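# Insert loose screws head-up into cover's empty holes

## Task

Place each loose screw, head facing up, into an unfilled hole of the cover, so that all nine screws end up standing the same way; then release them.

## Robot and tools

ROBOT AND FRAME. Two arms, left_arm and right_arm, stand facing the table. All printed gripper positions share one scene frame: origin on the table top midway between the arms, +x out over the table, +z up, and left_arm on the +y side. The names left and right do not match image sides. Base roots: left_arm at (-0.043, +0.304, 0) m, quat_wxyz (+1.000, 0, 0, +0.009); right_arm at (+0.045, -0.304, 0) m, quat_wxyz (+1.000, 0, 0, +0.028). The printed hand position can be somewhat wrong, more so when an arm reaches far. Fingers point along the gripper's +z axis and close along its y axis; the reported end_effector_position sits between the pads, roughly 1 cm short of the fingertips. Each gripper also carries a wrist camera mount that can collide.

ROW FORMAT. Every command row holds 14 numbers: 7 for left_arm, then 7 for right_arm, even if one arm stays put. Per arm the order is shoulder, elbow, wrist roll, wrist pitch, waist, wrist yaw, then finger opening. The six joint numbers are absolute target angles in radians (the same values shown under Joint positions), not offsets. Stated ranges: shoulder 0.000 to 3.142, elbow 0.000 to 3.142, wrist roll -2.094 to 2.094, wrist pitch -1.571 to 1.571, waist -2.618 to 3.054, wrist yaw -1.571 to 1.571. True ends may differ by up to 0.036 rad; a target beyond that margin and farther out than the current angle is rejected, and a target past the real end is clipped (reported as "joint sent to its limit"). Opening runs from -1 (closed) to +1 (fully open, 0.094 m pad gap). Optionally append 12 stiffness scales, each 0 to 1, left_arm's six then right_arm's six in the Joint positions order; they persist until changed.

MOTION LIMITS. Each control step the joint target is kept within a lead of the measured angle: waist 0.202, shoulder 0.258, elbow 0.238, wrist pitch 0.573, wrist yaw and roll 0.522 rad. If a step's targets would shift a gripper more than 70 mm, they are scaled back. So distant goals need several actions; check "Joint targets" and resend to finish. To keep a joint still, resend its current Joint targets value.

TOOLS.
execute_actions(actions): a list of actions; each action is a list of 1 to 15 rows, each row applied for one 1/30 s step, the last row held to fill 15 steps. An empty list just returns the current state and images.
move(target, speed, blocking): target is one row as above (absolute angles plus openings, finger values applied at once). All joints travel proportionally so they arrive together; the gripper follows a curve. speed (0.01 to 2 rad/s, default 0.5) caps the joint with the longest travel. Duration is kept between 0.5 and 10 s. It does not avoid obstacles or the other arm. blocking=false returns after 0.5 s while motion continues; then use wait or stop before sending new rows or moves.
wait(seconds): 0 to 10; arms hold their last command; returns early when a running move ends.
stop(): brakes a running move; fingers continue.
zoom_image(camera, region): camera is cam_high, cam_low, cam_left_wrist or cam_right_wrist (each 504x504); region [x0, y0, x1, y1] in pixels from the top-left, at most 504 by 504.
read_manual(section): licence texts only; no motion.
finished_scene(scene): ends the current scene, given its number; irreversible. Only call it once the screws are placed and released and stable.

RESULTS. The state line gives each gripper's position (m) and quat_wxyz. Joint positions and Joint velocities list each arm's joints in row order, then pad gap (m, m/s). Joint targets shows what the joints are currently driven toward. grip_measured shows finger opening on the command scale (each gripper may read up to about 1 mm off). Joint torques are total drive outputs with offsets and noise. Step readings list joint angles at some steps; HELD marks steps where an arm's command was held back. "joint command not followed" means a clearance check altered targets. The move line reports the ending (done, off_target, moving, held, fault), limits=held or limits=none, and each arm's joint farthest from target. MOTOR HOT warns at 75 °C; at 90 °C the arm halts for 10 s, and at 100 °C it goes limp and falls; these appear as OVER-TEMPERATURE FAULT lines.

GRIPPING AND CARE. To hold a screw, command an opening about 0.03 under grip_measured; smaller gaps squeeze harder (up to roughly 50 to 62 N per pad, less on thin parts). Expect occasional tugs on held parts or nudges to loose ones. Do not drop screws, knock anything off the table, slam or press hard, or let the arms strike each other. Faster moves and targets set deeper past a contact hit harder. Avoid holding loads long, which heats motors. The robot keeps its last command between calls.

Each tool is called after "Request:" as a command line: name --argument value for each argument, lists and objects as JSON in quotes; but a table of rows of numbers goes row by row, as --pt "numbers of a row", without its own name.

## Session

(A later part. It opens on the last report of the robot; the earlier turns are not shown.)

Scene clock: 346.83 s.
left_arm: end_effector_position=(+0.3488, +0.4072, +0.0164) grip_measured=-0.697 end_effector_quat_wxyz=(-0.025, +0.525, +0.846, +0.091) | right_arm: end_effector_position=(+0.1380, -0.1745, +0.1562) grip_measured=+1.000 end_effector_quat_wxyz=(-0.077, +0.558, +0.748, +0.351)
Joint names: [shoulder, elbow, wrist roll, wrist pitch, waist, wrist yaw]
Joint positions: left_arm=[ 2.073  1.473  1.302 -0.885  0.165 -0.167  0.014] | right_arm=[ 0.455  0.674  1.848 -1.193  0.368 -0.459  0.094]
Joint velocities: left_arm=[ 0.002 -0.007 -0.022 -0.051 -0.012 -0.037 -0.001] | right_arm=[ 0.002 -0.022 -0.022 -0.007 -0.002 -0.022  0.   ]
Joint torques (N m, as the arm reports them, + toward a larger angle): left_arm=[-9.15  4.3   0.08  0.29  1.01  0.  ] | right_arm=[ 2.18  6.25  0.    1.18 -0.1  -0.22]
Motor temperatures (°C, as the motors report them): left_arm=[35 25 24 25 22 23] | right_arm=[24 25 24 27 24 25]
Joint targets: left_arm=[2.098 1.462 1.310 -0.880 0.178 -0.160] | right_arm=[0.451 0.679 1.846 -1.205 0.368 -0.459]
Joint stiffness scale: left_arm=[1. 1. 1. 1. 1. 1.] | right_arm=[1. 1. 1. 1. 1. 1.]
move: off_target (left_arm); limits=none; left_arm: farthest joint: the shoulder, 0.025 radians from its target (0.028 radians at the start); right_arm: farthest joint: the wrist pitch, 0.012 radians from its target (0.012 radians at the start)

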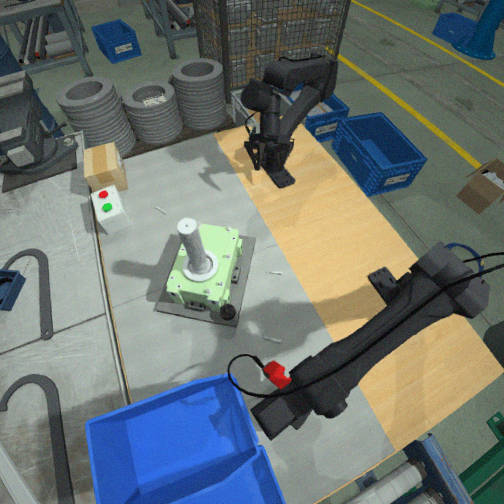

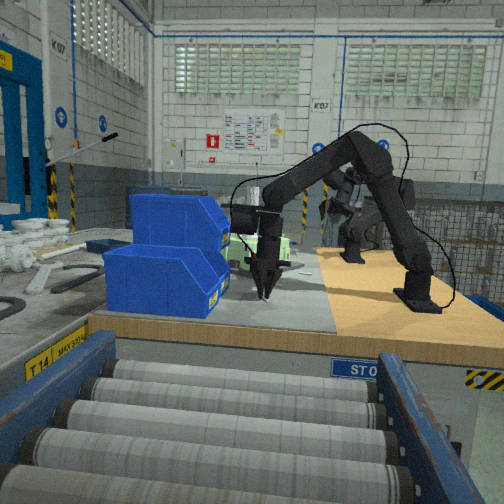

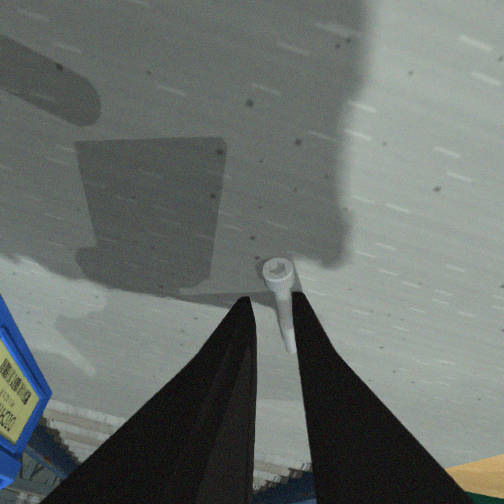

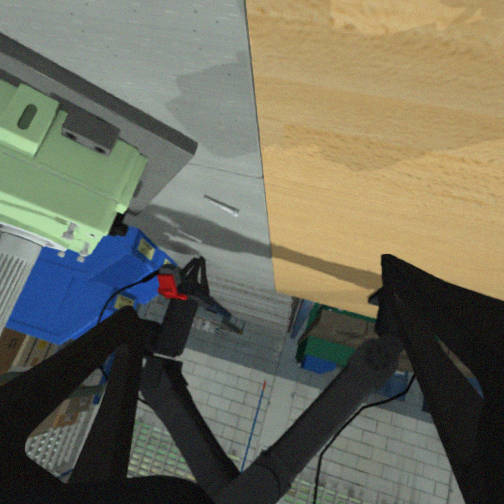

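Request:
move --target '[2.102, 1.462, 1.31, -0.88, 0.178, -0.16, -0.8, 0.451, 0.679, 1.846, -1.205, 0.368, -0.459, 1]' --speed 0.03

Request:
move --target '[2.102, 1.462, 1.31, -0.88, 0.178, -0.16, -0.94, 0.451, 0.679, 1.846, -1.205, 0.368, -0.459, 1]' --speed 0.05

Request:
zoom_image --camera "cam_left_wrist" --region '[180, 230, 380, 400]'

Scene clock: 354.80 s.
left_arm: end_effector_position=(+0.3486, +0.4072, +0.0164) grip_measured=-0.797 end_effector_quat_wxyz=(-0.025, +0.525, +0.846, +0.090) | right_arm: end_effector_position=(+0.1380, -0.1745, +0.1562) grip_measured=+1.000 end_effector_quat_wxyz=(-0.077, +0.558, +0.748, +0.351)
Joint names: [shoulder, elbow, wrist roll, wrist pitch, waist, wrist yaw]
Joint positions: left_arm=[ 2.073  1.473  1.302 -0.886  0.165 -0.167  0.01 ] | right_arm=[ 0.455  0.674  1.848 -1.193  0.368 -0.459  0.094]
Joint velocities: left_arm=[-0.002 -0.007 -0.022 -0.007 -0.017  0.051  0.   ] | right_arm=[-0.017 -0.002 -0.066  0.007 -0.017 -0.051  0.   ]
Joint torques (N m, as the arm reports them, + toward a larger angle): left_arm=[-8.77  4.33  0.08  0.29  1.06  0.  ] | right_arm=[ 2.28  6.34  0.04  1.18 -0.02 -0.23]
Motor temperatures (°C, as the motors report them): left_arm=[35 25 24 25 22 23] | right_arm=[24 25 24 27 24 25]
Joint targets: left_arm=[2.102 1.462 1.310 -0.880 0.178 -0.160] | right_arm=[0.451 0.679 1.846 -1.205 0.368 -0.459]
Joint stiffness scale: left_arm=[1. 1. 1. 1. 1. 1.] | right_arm=[1. 1. 1. 1. 1. 1.]
move: off_target (left_arm); limits=none; left_arm: farthest joint: the shoulder, 0.029 radians from its target (0.029 radians at the start); right_arm: farthest joint: the wrist pitch, 0.012 radians from its target (0.012 radians at the start)

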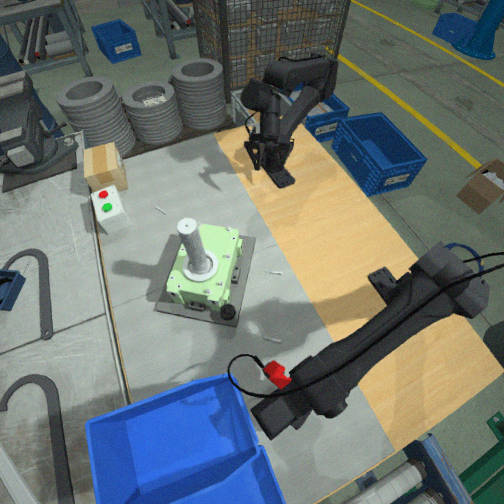

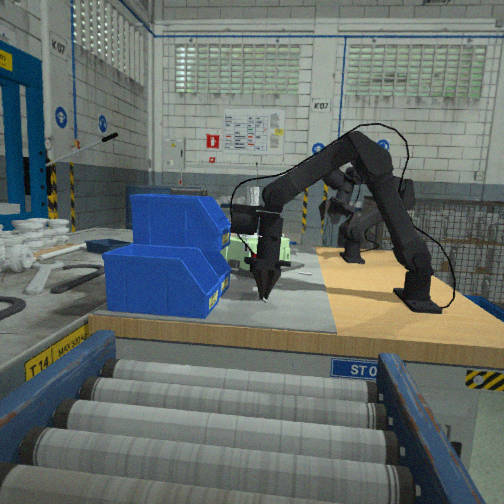

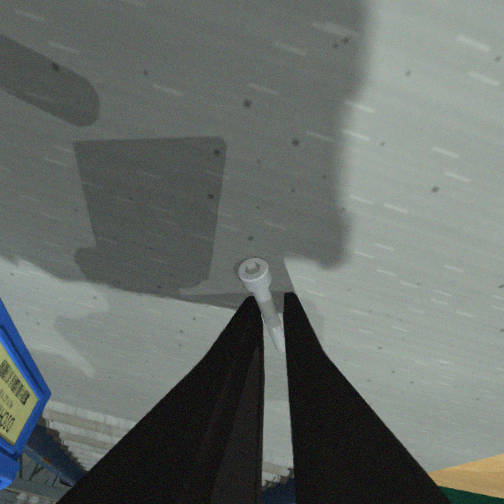

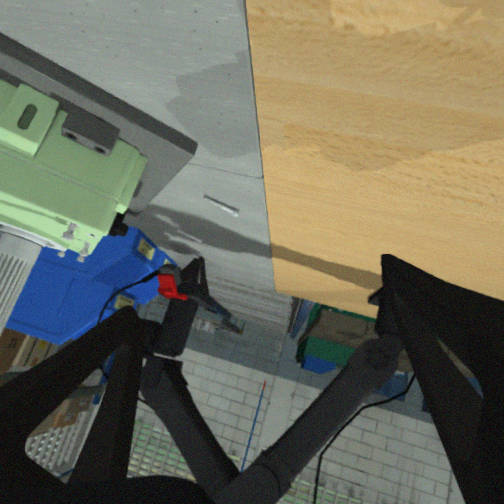

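Scene clock: 355.60 s.
left_arm: end_effector_position=(+0.3485, +0.4072, +0.0159) grip_measured=-0.918 end_effector_quat_wxyz=(-0.025, +0.525, +0.846, +0.090) | right_arm: end_effector_position=(+0.1380, -0.1745, +0.1562) grip_measured=+1.000 end_effector_quat_wxyz=(-0.077, +0.558, +0.748, +0.351)
Joint names: [shoulder, elbow, wrist roll, wrist pitch, waist, wrist yaw]
Joint positions: left_arm=[ 2.074  1.473  1.302 -0.886  0.165 -0.167  0.004] | right_arm=[ 0.455  0.674  1.848 -1.193  0.368 -0.459  0.094]
Joint velocities: left_arm=[ 0.022 -0.002 -0.022  0.037 -0.012  0.007 -0.   ] | right_arm=[-0.012 -0.022 -0.095  0.022 -0.012  0.066  0.   ]
Joint torques (N m, as the arm reports them, + toward a larger angle): left_arm=[-8.88  4.32  0.08  0.3   1.05  0.  ] | right_arm=[ 2.18  6.41 -0.01  1.17  0.02 -0.17]
Motor temperatures (°C, as the motors report them): left_arm=[35 25 24 25 22 23] | right_arm=[24 25 24 27 24 25]
Joint targets: left_arm=[2.102 1.462 1.310 -0.880 0.178 -0.160] | right_arm=[0.451 0.679 1.846 -1.205 0.368 -0.459]
Joint stiffness scale: left_arm=[1. 1. 1. 1. 1. 1.] | right_arm=[1. 1. 1. 1. 1. 1.]
move: off_target (left_arm); limits=none; left_arm: farthest joint: the shoulder, 0.028 radians from its target (0.029 radians at the start); right_arm: farthest joint: the wrist pitch, 0.012 radians from its target (0.012 radians at the start)

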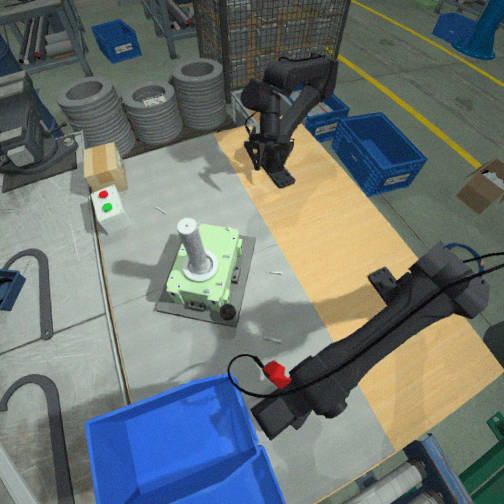

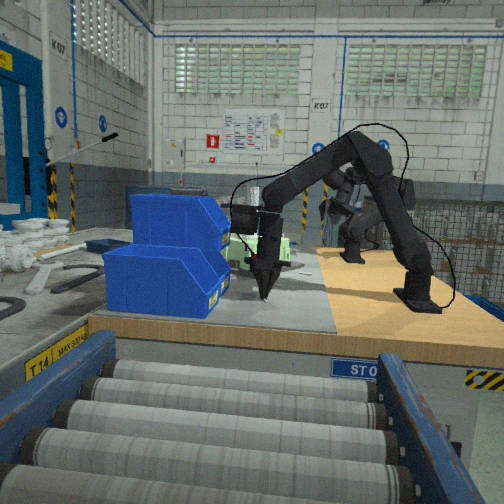

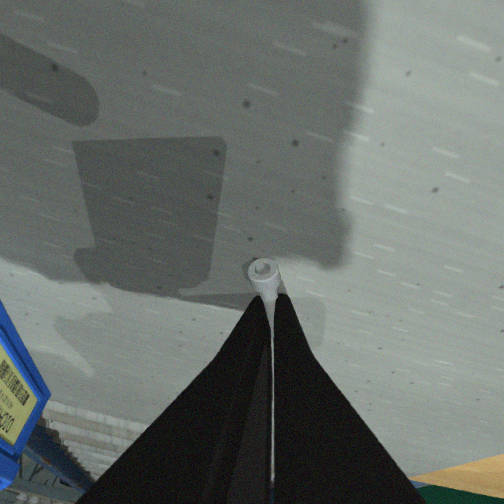

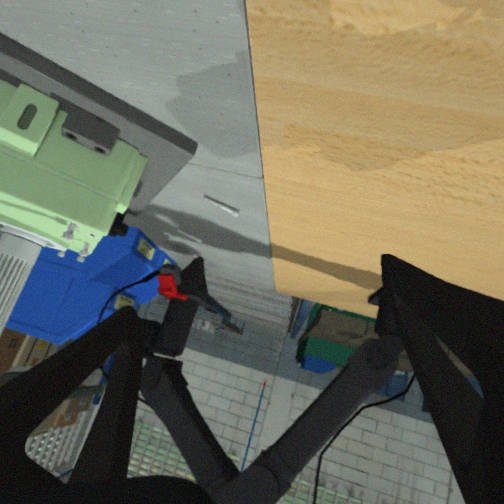

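Region (180, 230, 380, 400) of cam_left_wrist's 504x504 image, scaled by 2.520, with more detail than that image has; it fills the top 428 rows of this view, and the rest is white.

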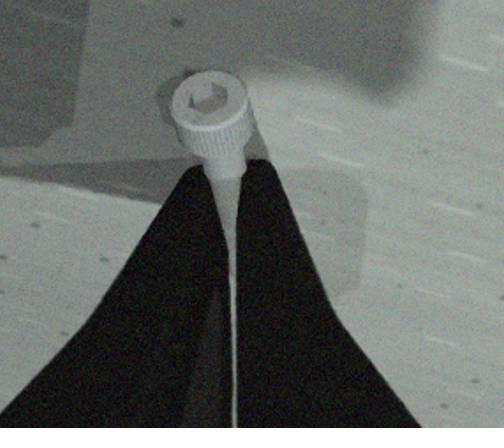

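Request:
move --target '[2.102, 1.462, 1.31, -0.88, 0.178, -0.16, -0.72, 0.451, 0.679, 1.846, -1.205, 0.368, -0.459, 1]' --speed 0.05

Request:
move --target '[2.112, 1.462, 1.31, -0.88, 0.178, -0.16, -0.72, 0.451, 0.679, 1.846, -1.205, 0.368, -0.459, 1]' --speed 0.05

Request:
zoom_image --camera "cam_left_wrist" --region '[180, 230, 380, 400]'

Scene clock: 365.67 s.
left_arm: end_effector_position=(+0.3500, +0.4078, +0.0162) grip_measured=-0.723 end_effector_quat_wxyz=(-0.024, +0.525, +0.846, +0.093) | right_arm: end_effector_position=(+0.1380, -0.1745, +0.1562) grip_measured=+1.000 end_effector_quat_wxyz=(-0.077, +0.558, +0.748, +0.351)
Joint names: [shoulder, elbow, wrist roll, wrist pitch, waist, wrist yaw]
Joint positions: left_arm=[ 2.074  1.473  1.302 -0.879  0.165 -0.169  0.013] | right_arm=[ 0.455  0.674  1.848 -1.193  0.368 -0.459  0.094]
Joint velocities: left_arm=[-0.002  0.002 -0.095  0.022 -0.002  0.007  0.001] | right_arm=[ 0.017  0.007 -0.051  0.007  0.012 -0.007  0.   ]
Joint torques (N m, as the arm reports them, + toward a larger angle): left_arm=[-8.88  4.36  0.08  0.25  1.07  0.02] | right_arm=[ 2.34  6.29  0.04  1.14 -0.08 -0.22]
Motor temperatures (°C, as the motors report them): left_arm=[34 25 24 25 22 23] | right_arm=[24 25 24 27 24 25]
Joint targets: left_arm=[2.102 1.462 1.310 -0.880 0.178 -0.160] | right_arm=[0.451 0.679 1.846 -1.205 0.368 -0.459]
Joint stiffness scale: left_arm=[1. 1. 1. 1. 1. 1.] | right_arm=[1. 1. 1. 1. 1. 1.]
move: off_target (left_arm); limits=none; left_arm: farthest joint: the shoulder, 0.028 radians from its target (0.028 radians at the start); right_arm: farthest joint: the wrist pitch, 0.012 radians from its target (0.012 radians at the start)

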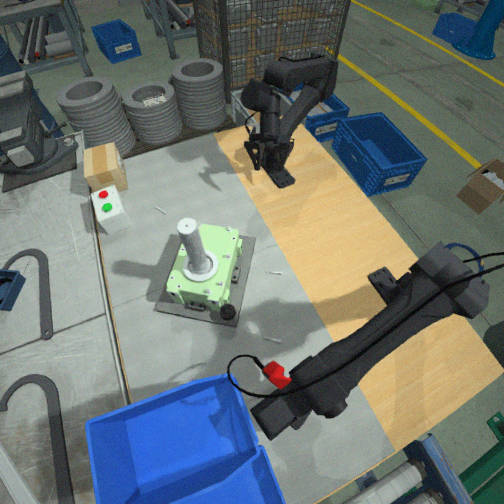

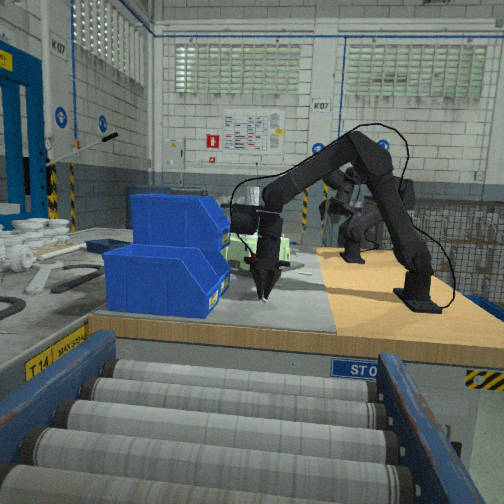

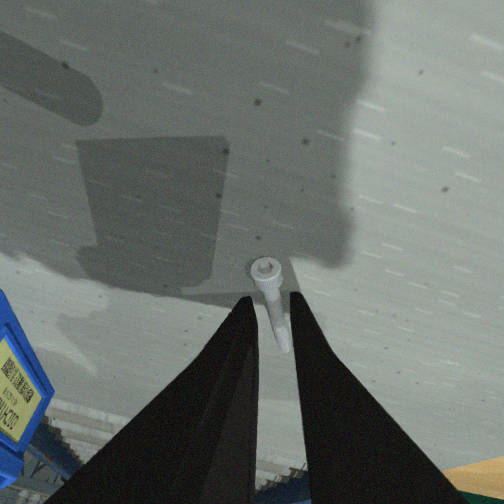

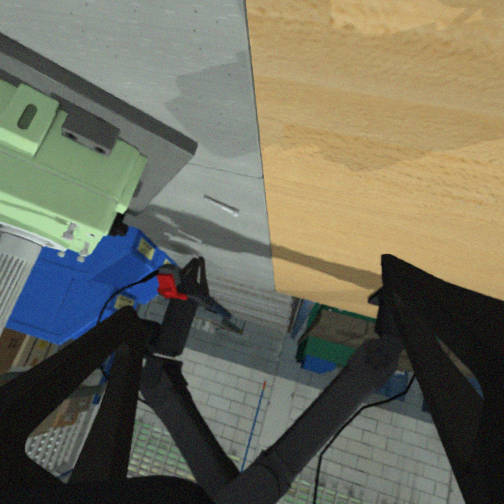

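Scene clock: 366.67 s.
left_arm: end_effector_position=(+0.3500, +0.4079, +0.0162) grip_measured=-0.723 end_effector_quat_wxyz=(-0.024, +0.525, +0.846, +0.093) | right_arm: end_effector_position=(+0.1380, -0.1745, +0.1562) grip_measured=+1.000 end_effector_quat_wxyz=(-0.077, +0.558, +0.748, +0.351)
Joint names: [shoulder, elbow, wrist roll, wrist pitch, waist, wrist yaw]
Joint positions: left_arm=[ 2.074  1.473  1.302 -0.879  0.165 -0.17   0.013] | right_arm=[ 0.455  0.674  1.848 -1.193  0.368 -0.459  0.094]
Joint velocities: left_arm=[ 0.017 -0.002  0.066 -0.007  0.012 -0.007 -0.001] | right_arm=[-0.002 -0.012 -0.007 -0.037 -0.007 -0.022  0.   ]
Joint torques (N m, as the arm reports them, + toward a larger angle): left_arm=[-7.94  4.36  0.08  0.24  1.06  0.03] | right_arm=[ 2.2   6.23  0.03  1.15  0.05 -0.18]
Motor temperatures (°C, as the motors report them): left_arm=[34 25 24 25 22 23] | right_arm=[24 25 24 27 24 25]
Joint targets: left_arm=[2.112 1.462 1.310 -0.880 0.178 -0.160] | right_arm=[0.451 0.679 1.846 -1.205 0.368 -0.459]
Joint stiffness scale: left_arm=[1. 1. 1. 1. 1. 1.] | right_arm=[1. 1. 1. 1. 1. 1.]
move: off_target (left_arm); limits=none; left_arm: farthest joint: the shoulder, 0.038 radians from its target (0.038 radians at the start); right_arm: farthest joint: the wrist pitch, 0.012 radians from its target (0.012 radians at the start)

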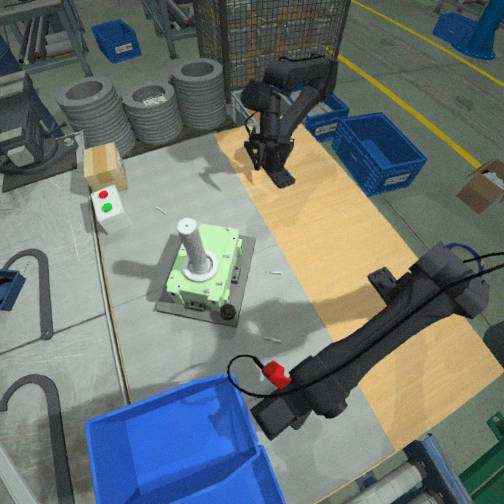

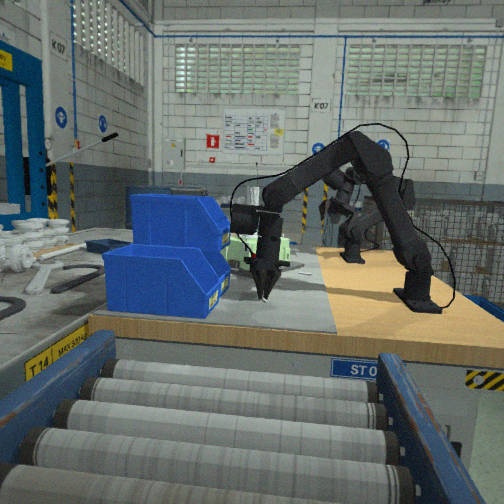

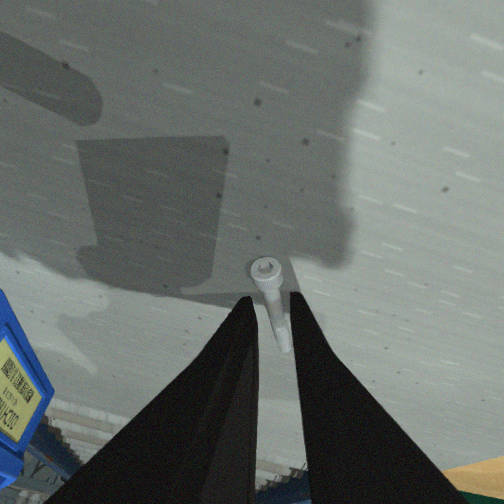

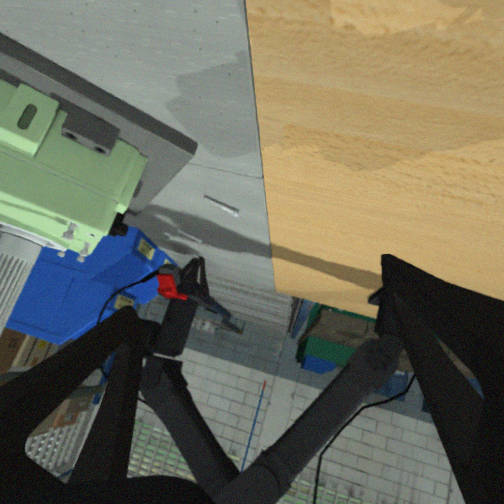

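Region (180, 230, 380, 400) of cam_left_wrist's 504x504 image, scaled by 2.520, with more detail than that image has; it fills the top 428 rows of this view, and the rest is white.

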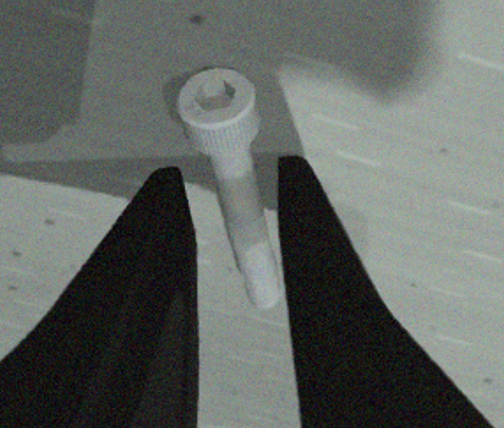

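Request:
move --target '[2.106, 1.462, 1.31, -0.88, 0.178, -0.16, -0.95, 0.451, 0.679, 1.846, -1.205, 0.368, -0.459, 1]' --speed 0.05

Request:
move --target '[1.95, 1.462, 1.31, -0.95, 0.178, -0.16, -0.95, 0.451, 0.679, 1.846, -1.205, 0.368, -0.459, 1]' --speed 0.2

Request:
zoom_image --camera "cam_low" --region '[220, 230, 320, 310]'

Scene clock: 374.37 s.
left_arm: end_effector_position=(+0.3499, +0.4078, +0.0159) grip_measured=-0.921 end_effector_quat_wxyz=(-0.024, +0.525, +0.846, +0.093) | right_arm: end_effector_position=(+0.1380, -0.1745, +0.1562) grip_measured=+1.000 end_effector_quat_wxyz=(-0.077, +0.558, +0.748, +0.351)
Joint names: [shoulder, elbow, wrist roll, wrist pitch, waist, wrist yaw]
Joint positions: left_arm=[ 2.075  1.473  1.302 -0.879  0.165 -0.17   0.004] | right_arm=[ 0.455  0.674  1.848 -1.193  0.368 -0.459  0.094]
Joint velocities: left_arm=[-0.007  0.002  0.051 -0.022 -0.007 -0.022 -0.   ] | right_arm=[ 0.007  0.002  0.007 -0.007  0.002  0.051  0.   ]
Joint torques (N m, as the arm reports them, + toward a larger angle): left_arm=[-8.6   4.34  0.07  0.25  1.08  0.03] | right_arm=[ 2.21  6.25  0.03  1.18 -0.04 -0.24]
Motor temperatures (°C, as the motors report them): left_arm=[34 25 24 25 22 23] | right_arm=[24 25 24 27 24 25]
Joint targets: left_arm=[2.106 1.462 1.310 -0.880 0.178 -0.160] | right_arm=[0.451 0.679 1.846 -1.205 0.368 -0.459]
Joint stiffness scale: left_arm=[1. 1. 1. 1. 1. 1.] | right_arm=[1. 1. 1. 1. 1. 1.]
move: off_target (left_arm); limits=none; left_arm: farthest joint: the shoulder, 0.031 radians from its target (0.032 radians at the start); right_arm: farthest joint: the wrist pitch, 0.012 radians from its target (0.012 radians at the start)

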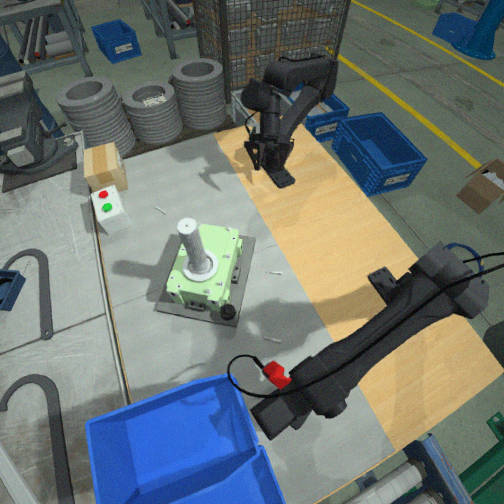

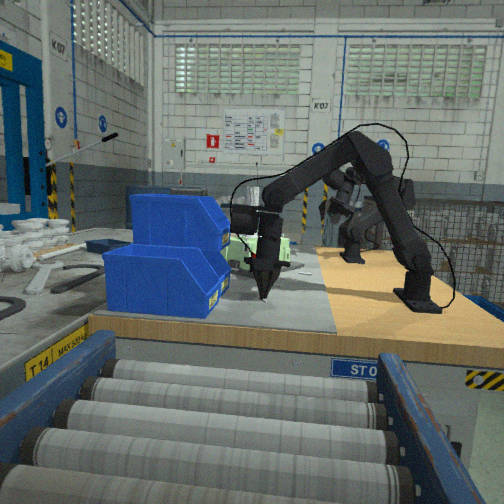

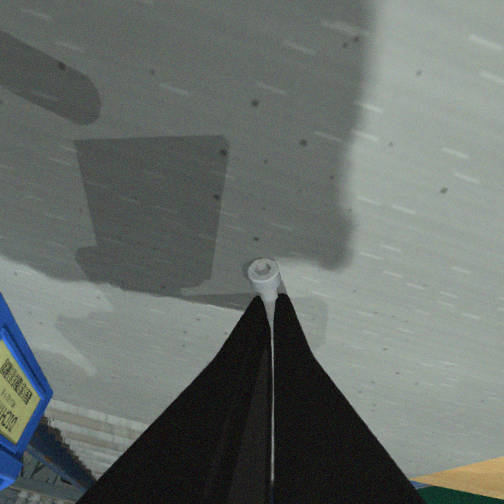

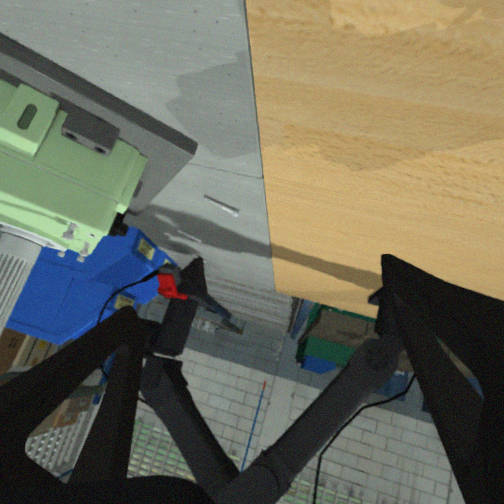

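Scene clock: 375.50 s.
left_arm: end_effector_position=(+0.3450, +0.4065, +0.0527) grip_measured=-0.921 end_effector_quat_wxyz=(-0.007, +0.523, +0.846, +0.107) | right_arm: end_effector_position=(+0.1380, -0.1745, +0.1562) grip_measured=+1.000 end_effector_quat_wxyz=(-0.077, +0.558, +0.748, +0.351)
Joint names: [shoulder, elbow, wrist roll, wrist pitch, waist, wrist yaw]
Joint positions: left_arm=[ 1.974  1.473  1.302 -0.935  0.165 -0.167  0.004] | right_arm=[ 0.455  0.674  1.848 -1.193  0.368 -0.459  0.094]
Joint velocities: left_arm=[-0.002  0.002  0.037 -0.051  0.002 -0.037  0.001] | right_arm=[ 0.002  0.017 -0.037 -0.037  0.012  0.066  0.   ]
Joint torques (N m, as the arm reports them, + toward a larger angle): left_arm=[-12.97   4.53   0.08   0.18   1.02   0.  ] | right_arm=[ 2.25  6.4   0.03  1.17 -0.02 -0.19]
Motor temperatures (°C, as the motors report them): left_arm=[35 25 24 25 22 23] | right_arm=[24 25 24 27 24 25]
Joint targets: left_arm=[1.950 1.462 1.310 -0.950 0.178 -0.160] | right_arm=[0.451 0.679 1.846 -1.205 0.368 -0.459]
Joint stiffness scale: left_arm=[1. 1. 1. 1. 1. 1.] | right_arm=[1. 1. 1. 1. 1. 1.]
move: off_target (left_arm); limits=none; left_arm: farthest joint: the shoulder, 0.024 radians from its target (0.125 radians at the start); right_arm: farthest joint: the wrist pitch, 0.012 radians from its target (0.012 radians at the start)

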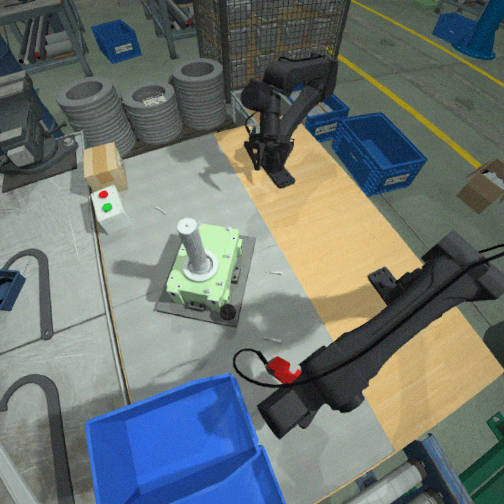

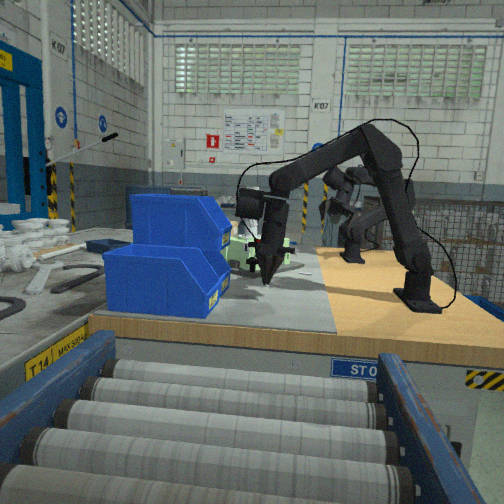

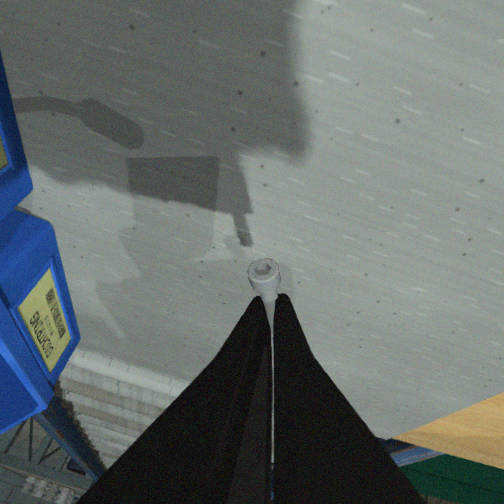

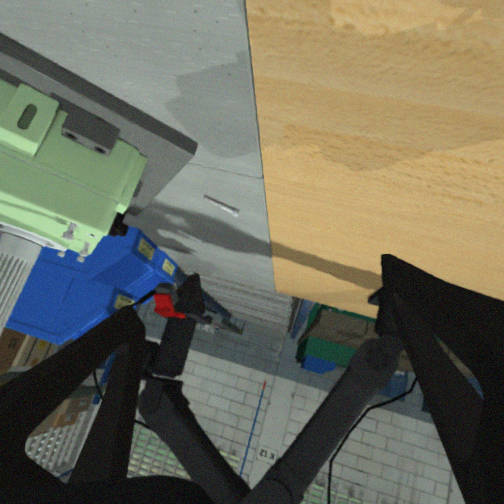

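Region (220, 230, 320, 310) of cam_low's 504x504 image, scaled by 5.040, with more detail than that image has; it fills the top 403 rows of this view, and the rest is white.

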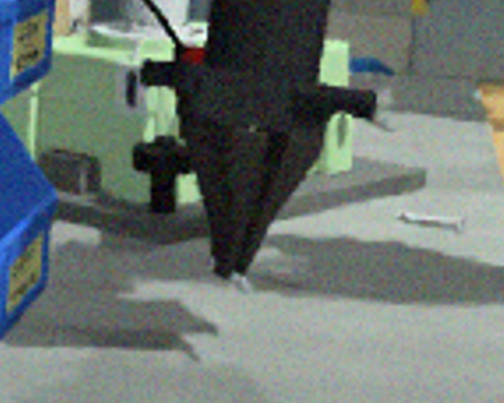

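Request:
move --target '[1.5, 1.1, 0, -0.9, -0.717, 0, -0.95, 1.45, 0.143, 0, 1.31, 0.016, -1.13, 1]' --speed 0.8

Request:
move --target '[1.5, 1.1, 0, 0.2, -0.717, 0, -0.95, 1.45, 0.143, 0, 1.31, 0.016, -1.13, 1]' --speed 0.8

Request:
move --target '[1.6, 0.62, 0, 0.80, -0.717, 0, -0.95, 1.45, 0.143, 0, 1.31, 0.016, -1.13, 1]' --speed 0.5

Scene clock: 430.17 s.
left_arm: end_effector_position=(+0.2030, +0.1037, +0.0972) grip_measured=-0.921 end_effector_quat_wxyz=(+0.117, +0.339, +0.933, -0.037) | right_arm: end_effector_position=(+0.2930, -0.1221, +0.1679) grip_measured=+1.000 end_effector_quat_wxyz=(+0.590, -0.402, +0.576, +0.398)
Joint names: [shoulder, elbow, wrist roll, wrist pitch, waist, wrist yaw]
Joint positions: left_arm=[ 1.527  1.111  0.009 -0.909 -0.707 -0.007  0.004] | right_arm=[ 1.439  0.165  0.011  1.304  0.025 -1.123  0.094]
Joint velocities: left_arm=[-0.002 -0.002  0.022 -0.022 -0.002  0.037 -0.001] | right_arm=[-0.007  0.002  0.007  0.037 -0.012 -0.037  0.   ]
Joint torques (N m, as the arm reports them, + toward a larger angle): left_arm=[-9.14  4.78 -0.12  0.59 -0.81  0.1 ] | right_arm=[-2.97  2.55 -0.07  1.63 -0.7  -0.01]
Motor temperatures (°C, as the motors report them): left_arm=[39 25 24 25 22 23] | right_arm=[24 25 24 28 24 25]
Joint targets: left_arm=[1.500 1.100 0.000 -0.900 -0.717 -0.000] | right_arm=[1.450 0.143 0.000 1.310 0.016 -1.130]
Joint stiffness scale: left_arm=[1. 1. 1. 1. 1. 1.] | right_arm=[1. 1. 1. 1. 1. 1.]
move: off_target (left_arm, right_arm); limits=none; left_arm: farthest joint: the shoulder, 0.027 radians from its target (0.474 radians at the start); right_arm: farthest joint: the elbow, 0.022 radians from its target (0.531 radians at the start)

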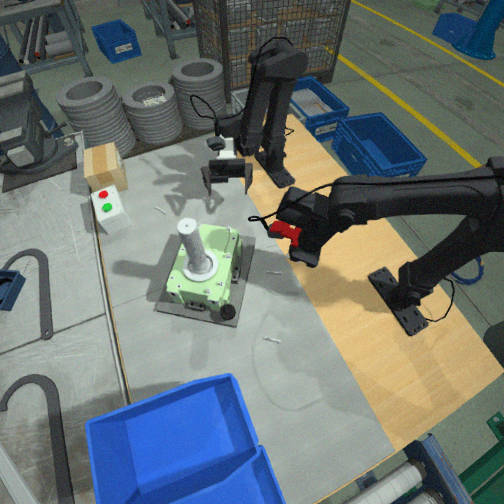

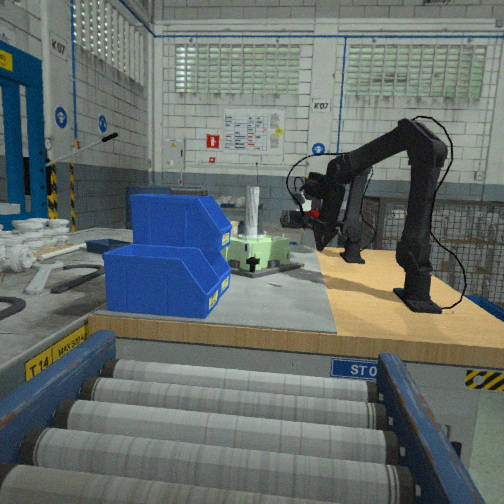

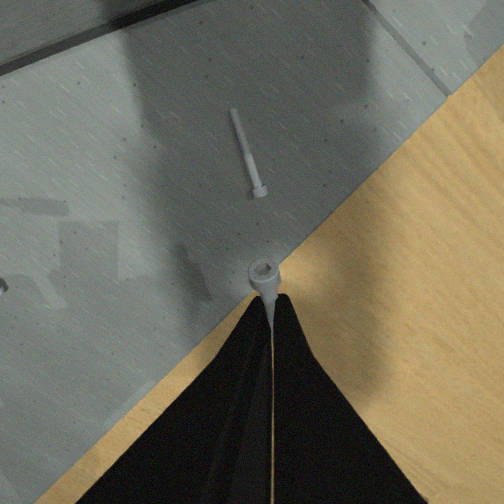

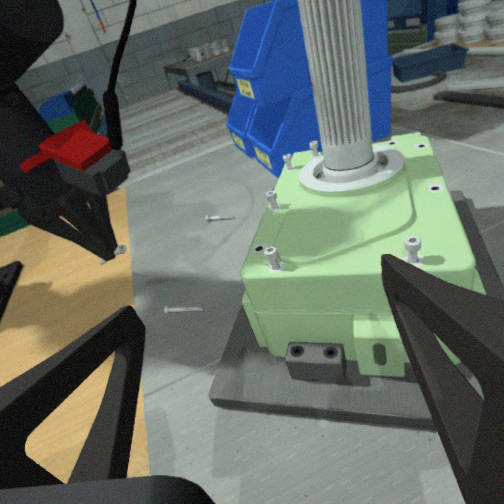

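Scene clock: 432.40 s.
left_arm: end_effector_position=(+0.3435, -0.0121, +0.2826) grip_measured=-0.921 end_effector_quat_wxyz=(+0.588, +0.266, +0.736, -0.205) | right_arm: end_effector_position=(+0.2930, -0.1221, +0.1679) grip_measured=+1.000 end_effector_quat_wxyz=(+0.590, -0.402, +0.576, +0.398)
Joint names: [shoulder, elbow, wrist roll, wrist pitch, waist, wrist yaw]
Joint positions: left_arm=[ 1.527  1.111  0.009  0.191 -0.707 -0.007  0.004] | right_arm=[ 1.439  0.165  0.01   1.304  0.025 -1.123  0.094]
Joint velocities: left_arm=[ 0.002  0.012 -0.125 -0.051  0.012 -0.022  0.   ] | right_arm=[ 0.002  0.002 -0.022  0.007  0.017 -0.051  0.   ]
Joint torques (N m, as the arm reports them, + toward a larger angle): left_arm=[-10.29   5.73  -0.12   1.59  -0.86   0.1 ] | right_arm=[-2.88  2.4   0.    1.61 -0.72 -0.05]
Motor temperatures (°C, as the motors report them): left_arm=[38 25 24 26 22 23] | right_arm=[24 24 24 28 24 25]
Joint targets: left_arm=[1.500 1.100 0.000 0.200 -0.717 -0.000] | right_arm=[1.450 0.143 0.000 1.310 0.016 -1.130]
Joint stiffness scale: left_arm=[1. 1. 1. 1. 1. 1.] | right_arm=[1. 1. 1. 1. 1. 1.]
move: off_target (left_arm, right_arm); limits=none; left_arm: farthest joint: the shoulder, 0.027 radians from its target (0.027 radians at the start); right_arm: farthest joint: the elbow, 0.022 radians from its target (0.022 radians at the start)

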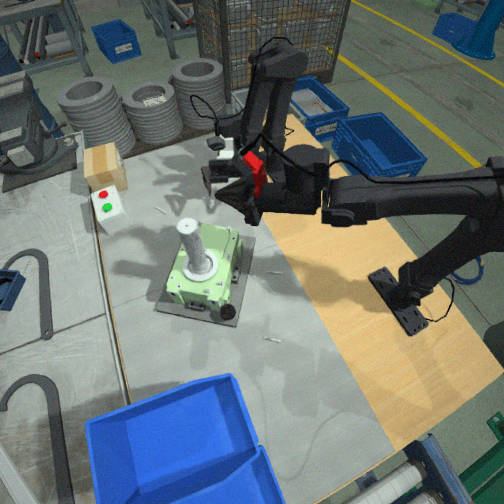

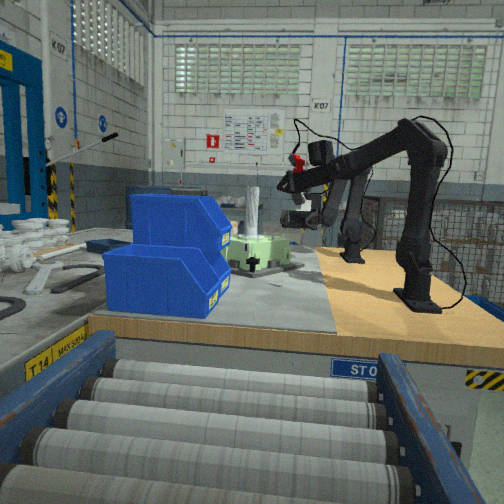

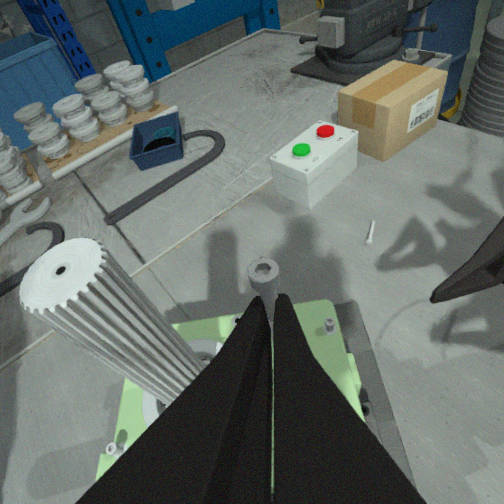

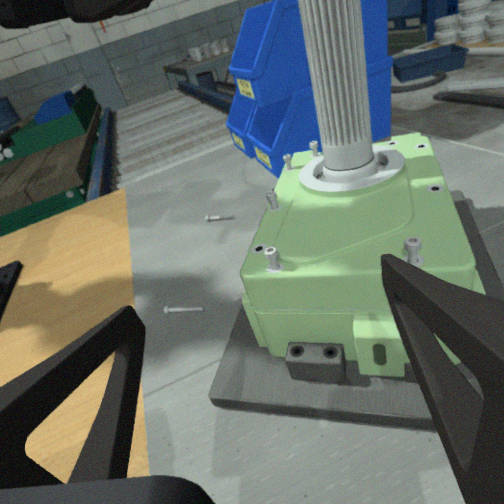

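Scene clock: 434.43 s.
left_arm: end_effector_position=(+0.3126, +0.0132, +0.1732) grip_measured=-0.921 end_effector_quat_wxyz=(+0.608, +0.260, +0.720, -0.212) | right_arm: end_effector_position=(+0.2930, -0.1221, +0.1679) grip_measured=+1.000 end_effector_quat_wxyz=(+0.590, -0.403, +0.576, +0.398)
Joint names: [shoulder, elbow, wrist roll, wrist pitch, waist, wrist yaw]
Joint positions: left_arm=[ 1.59   0.627  0.009  0.791 -0.707 -0.007  0.004] | right_arm=[ 1.439  0.165  0.01   1.304  0.025 -1.123  0.094]
Joint velocities: left_arm=[-0.002 -0.017 -0.037 -0.037  0.002  0.007  0.001] | right_arm=[-0.012 -0.017 -0.022  0.007  0.012  0.022  0.   ]
Joint torques (N m, as the arm reports them, + toward a larger angle): left_arm=[-6.2   4.95 -0.12  1.62 -0.84  0.09] | right_arm=[-2.89  2.57 -0.05  1.63 -0.78 -0.05]
Motor temperatures (°C, as the motors report them): left_arm=[38 25 24 26 22 23] | right_arm=[24 24 24 28 24 25]
Joint targets: left_arm=[1.600 0.620 0.000 0.800 -0.717 0.000] | right_arm=[1.450 0.143 -0.000 1.310 0.016 -1.130]
Joint stiffness scale: left_arm=[1. 1. 1. 1. 1. 1.] | right_arm=[1. 1. 1. 1. 1. 1.]
move: off_target (right_arm); limits=none; left_arm: farthest joint: the waist, 0.010 radians from its target (0.010 radians at the start); right_arm: farthest joint: the elbow, 0.022 radians from its target (0.022 radians at the start)

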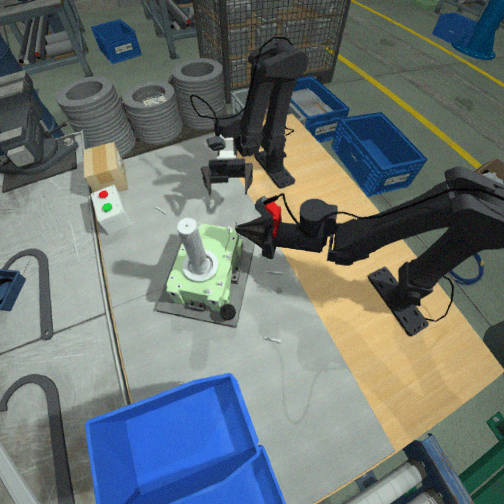

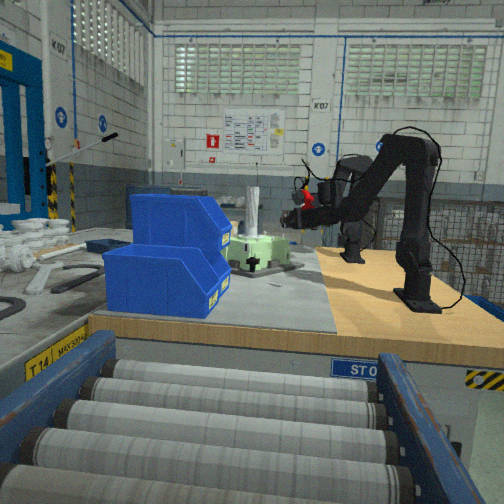

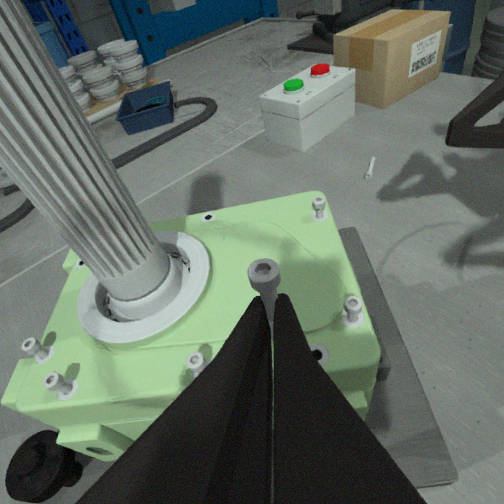

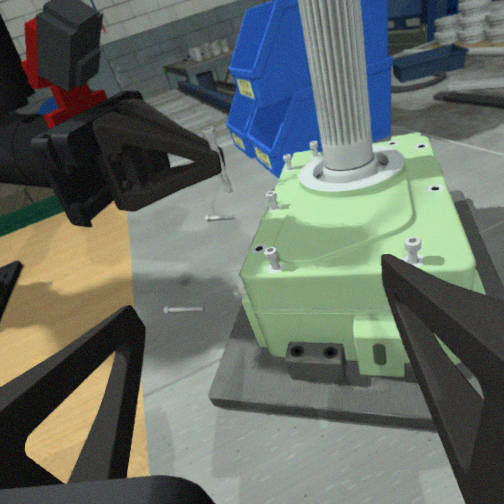

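Request:
zoom_image --camera "cam_right_wrist" --region '[130, 100, 350, 330]'

Region (130, 100, 350, 330) of cam_right_wrist's 504x504 image, scaled by 2.191, with more detail than that image has; it fills the left 482 columns of this view, and the rest is white.

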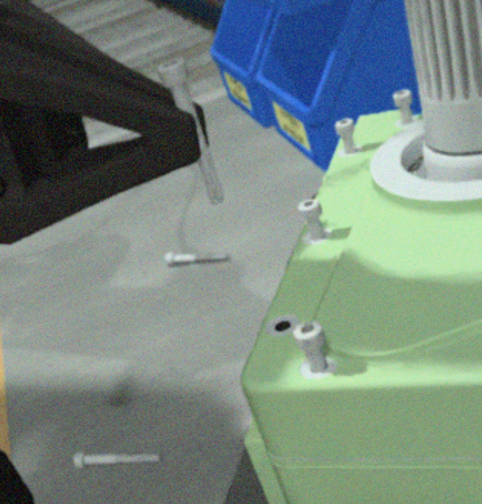

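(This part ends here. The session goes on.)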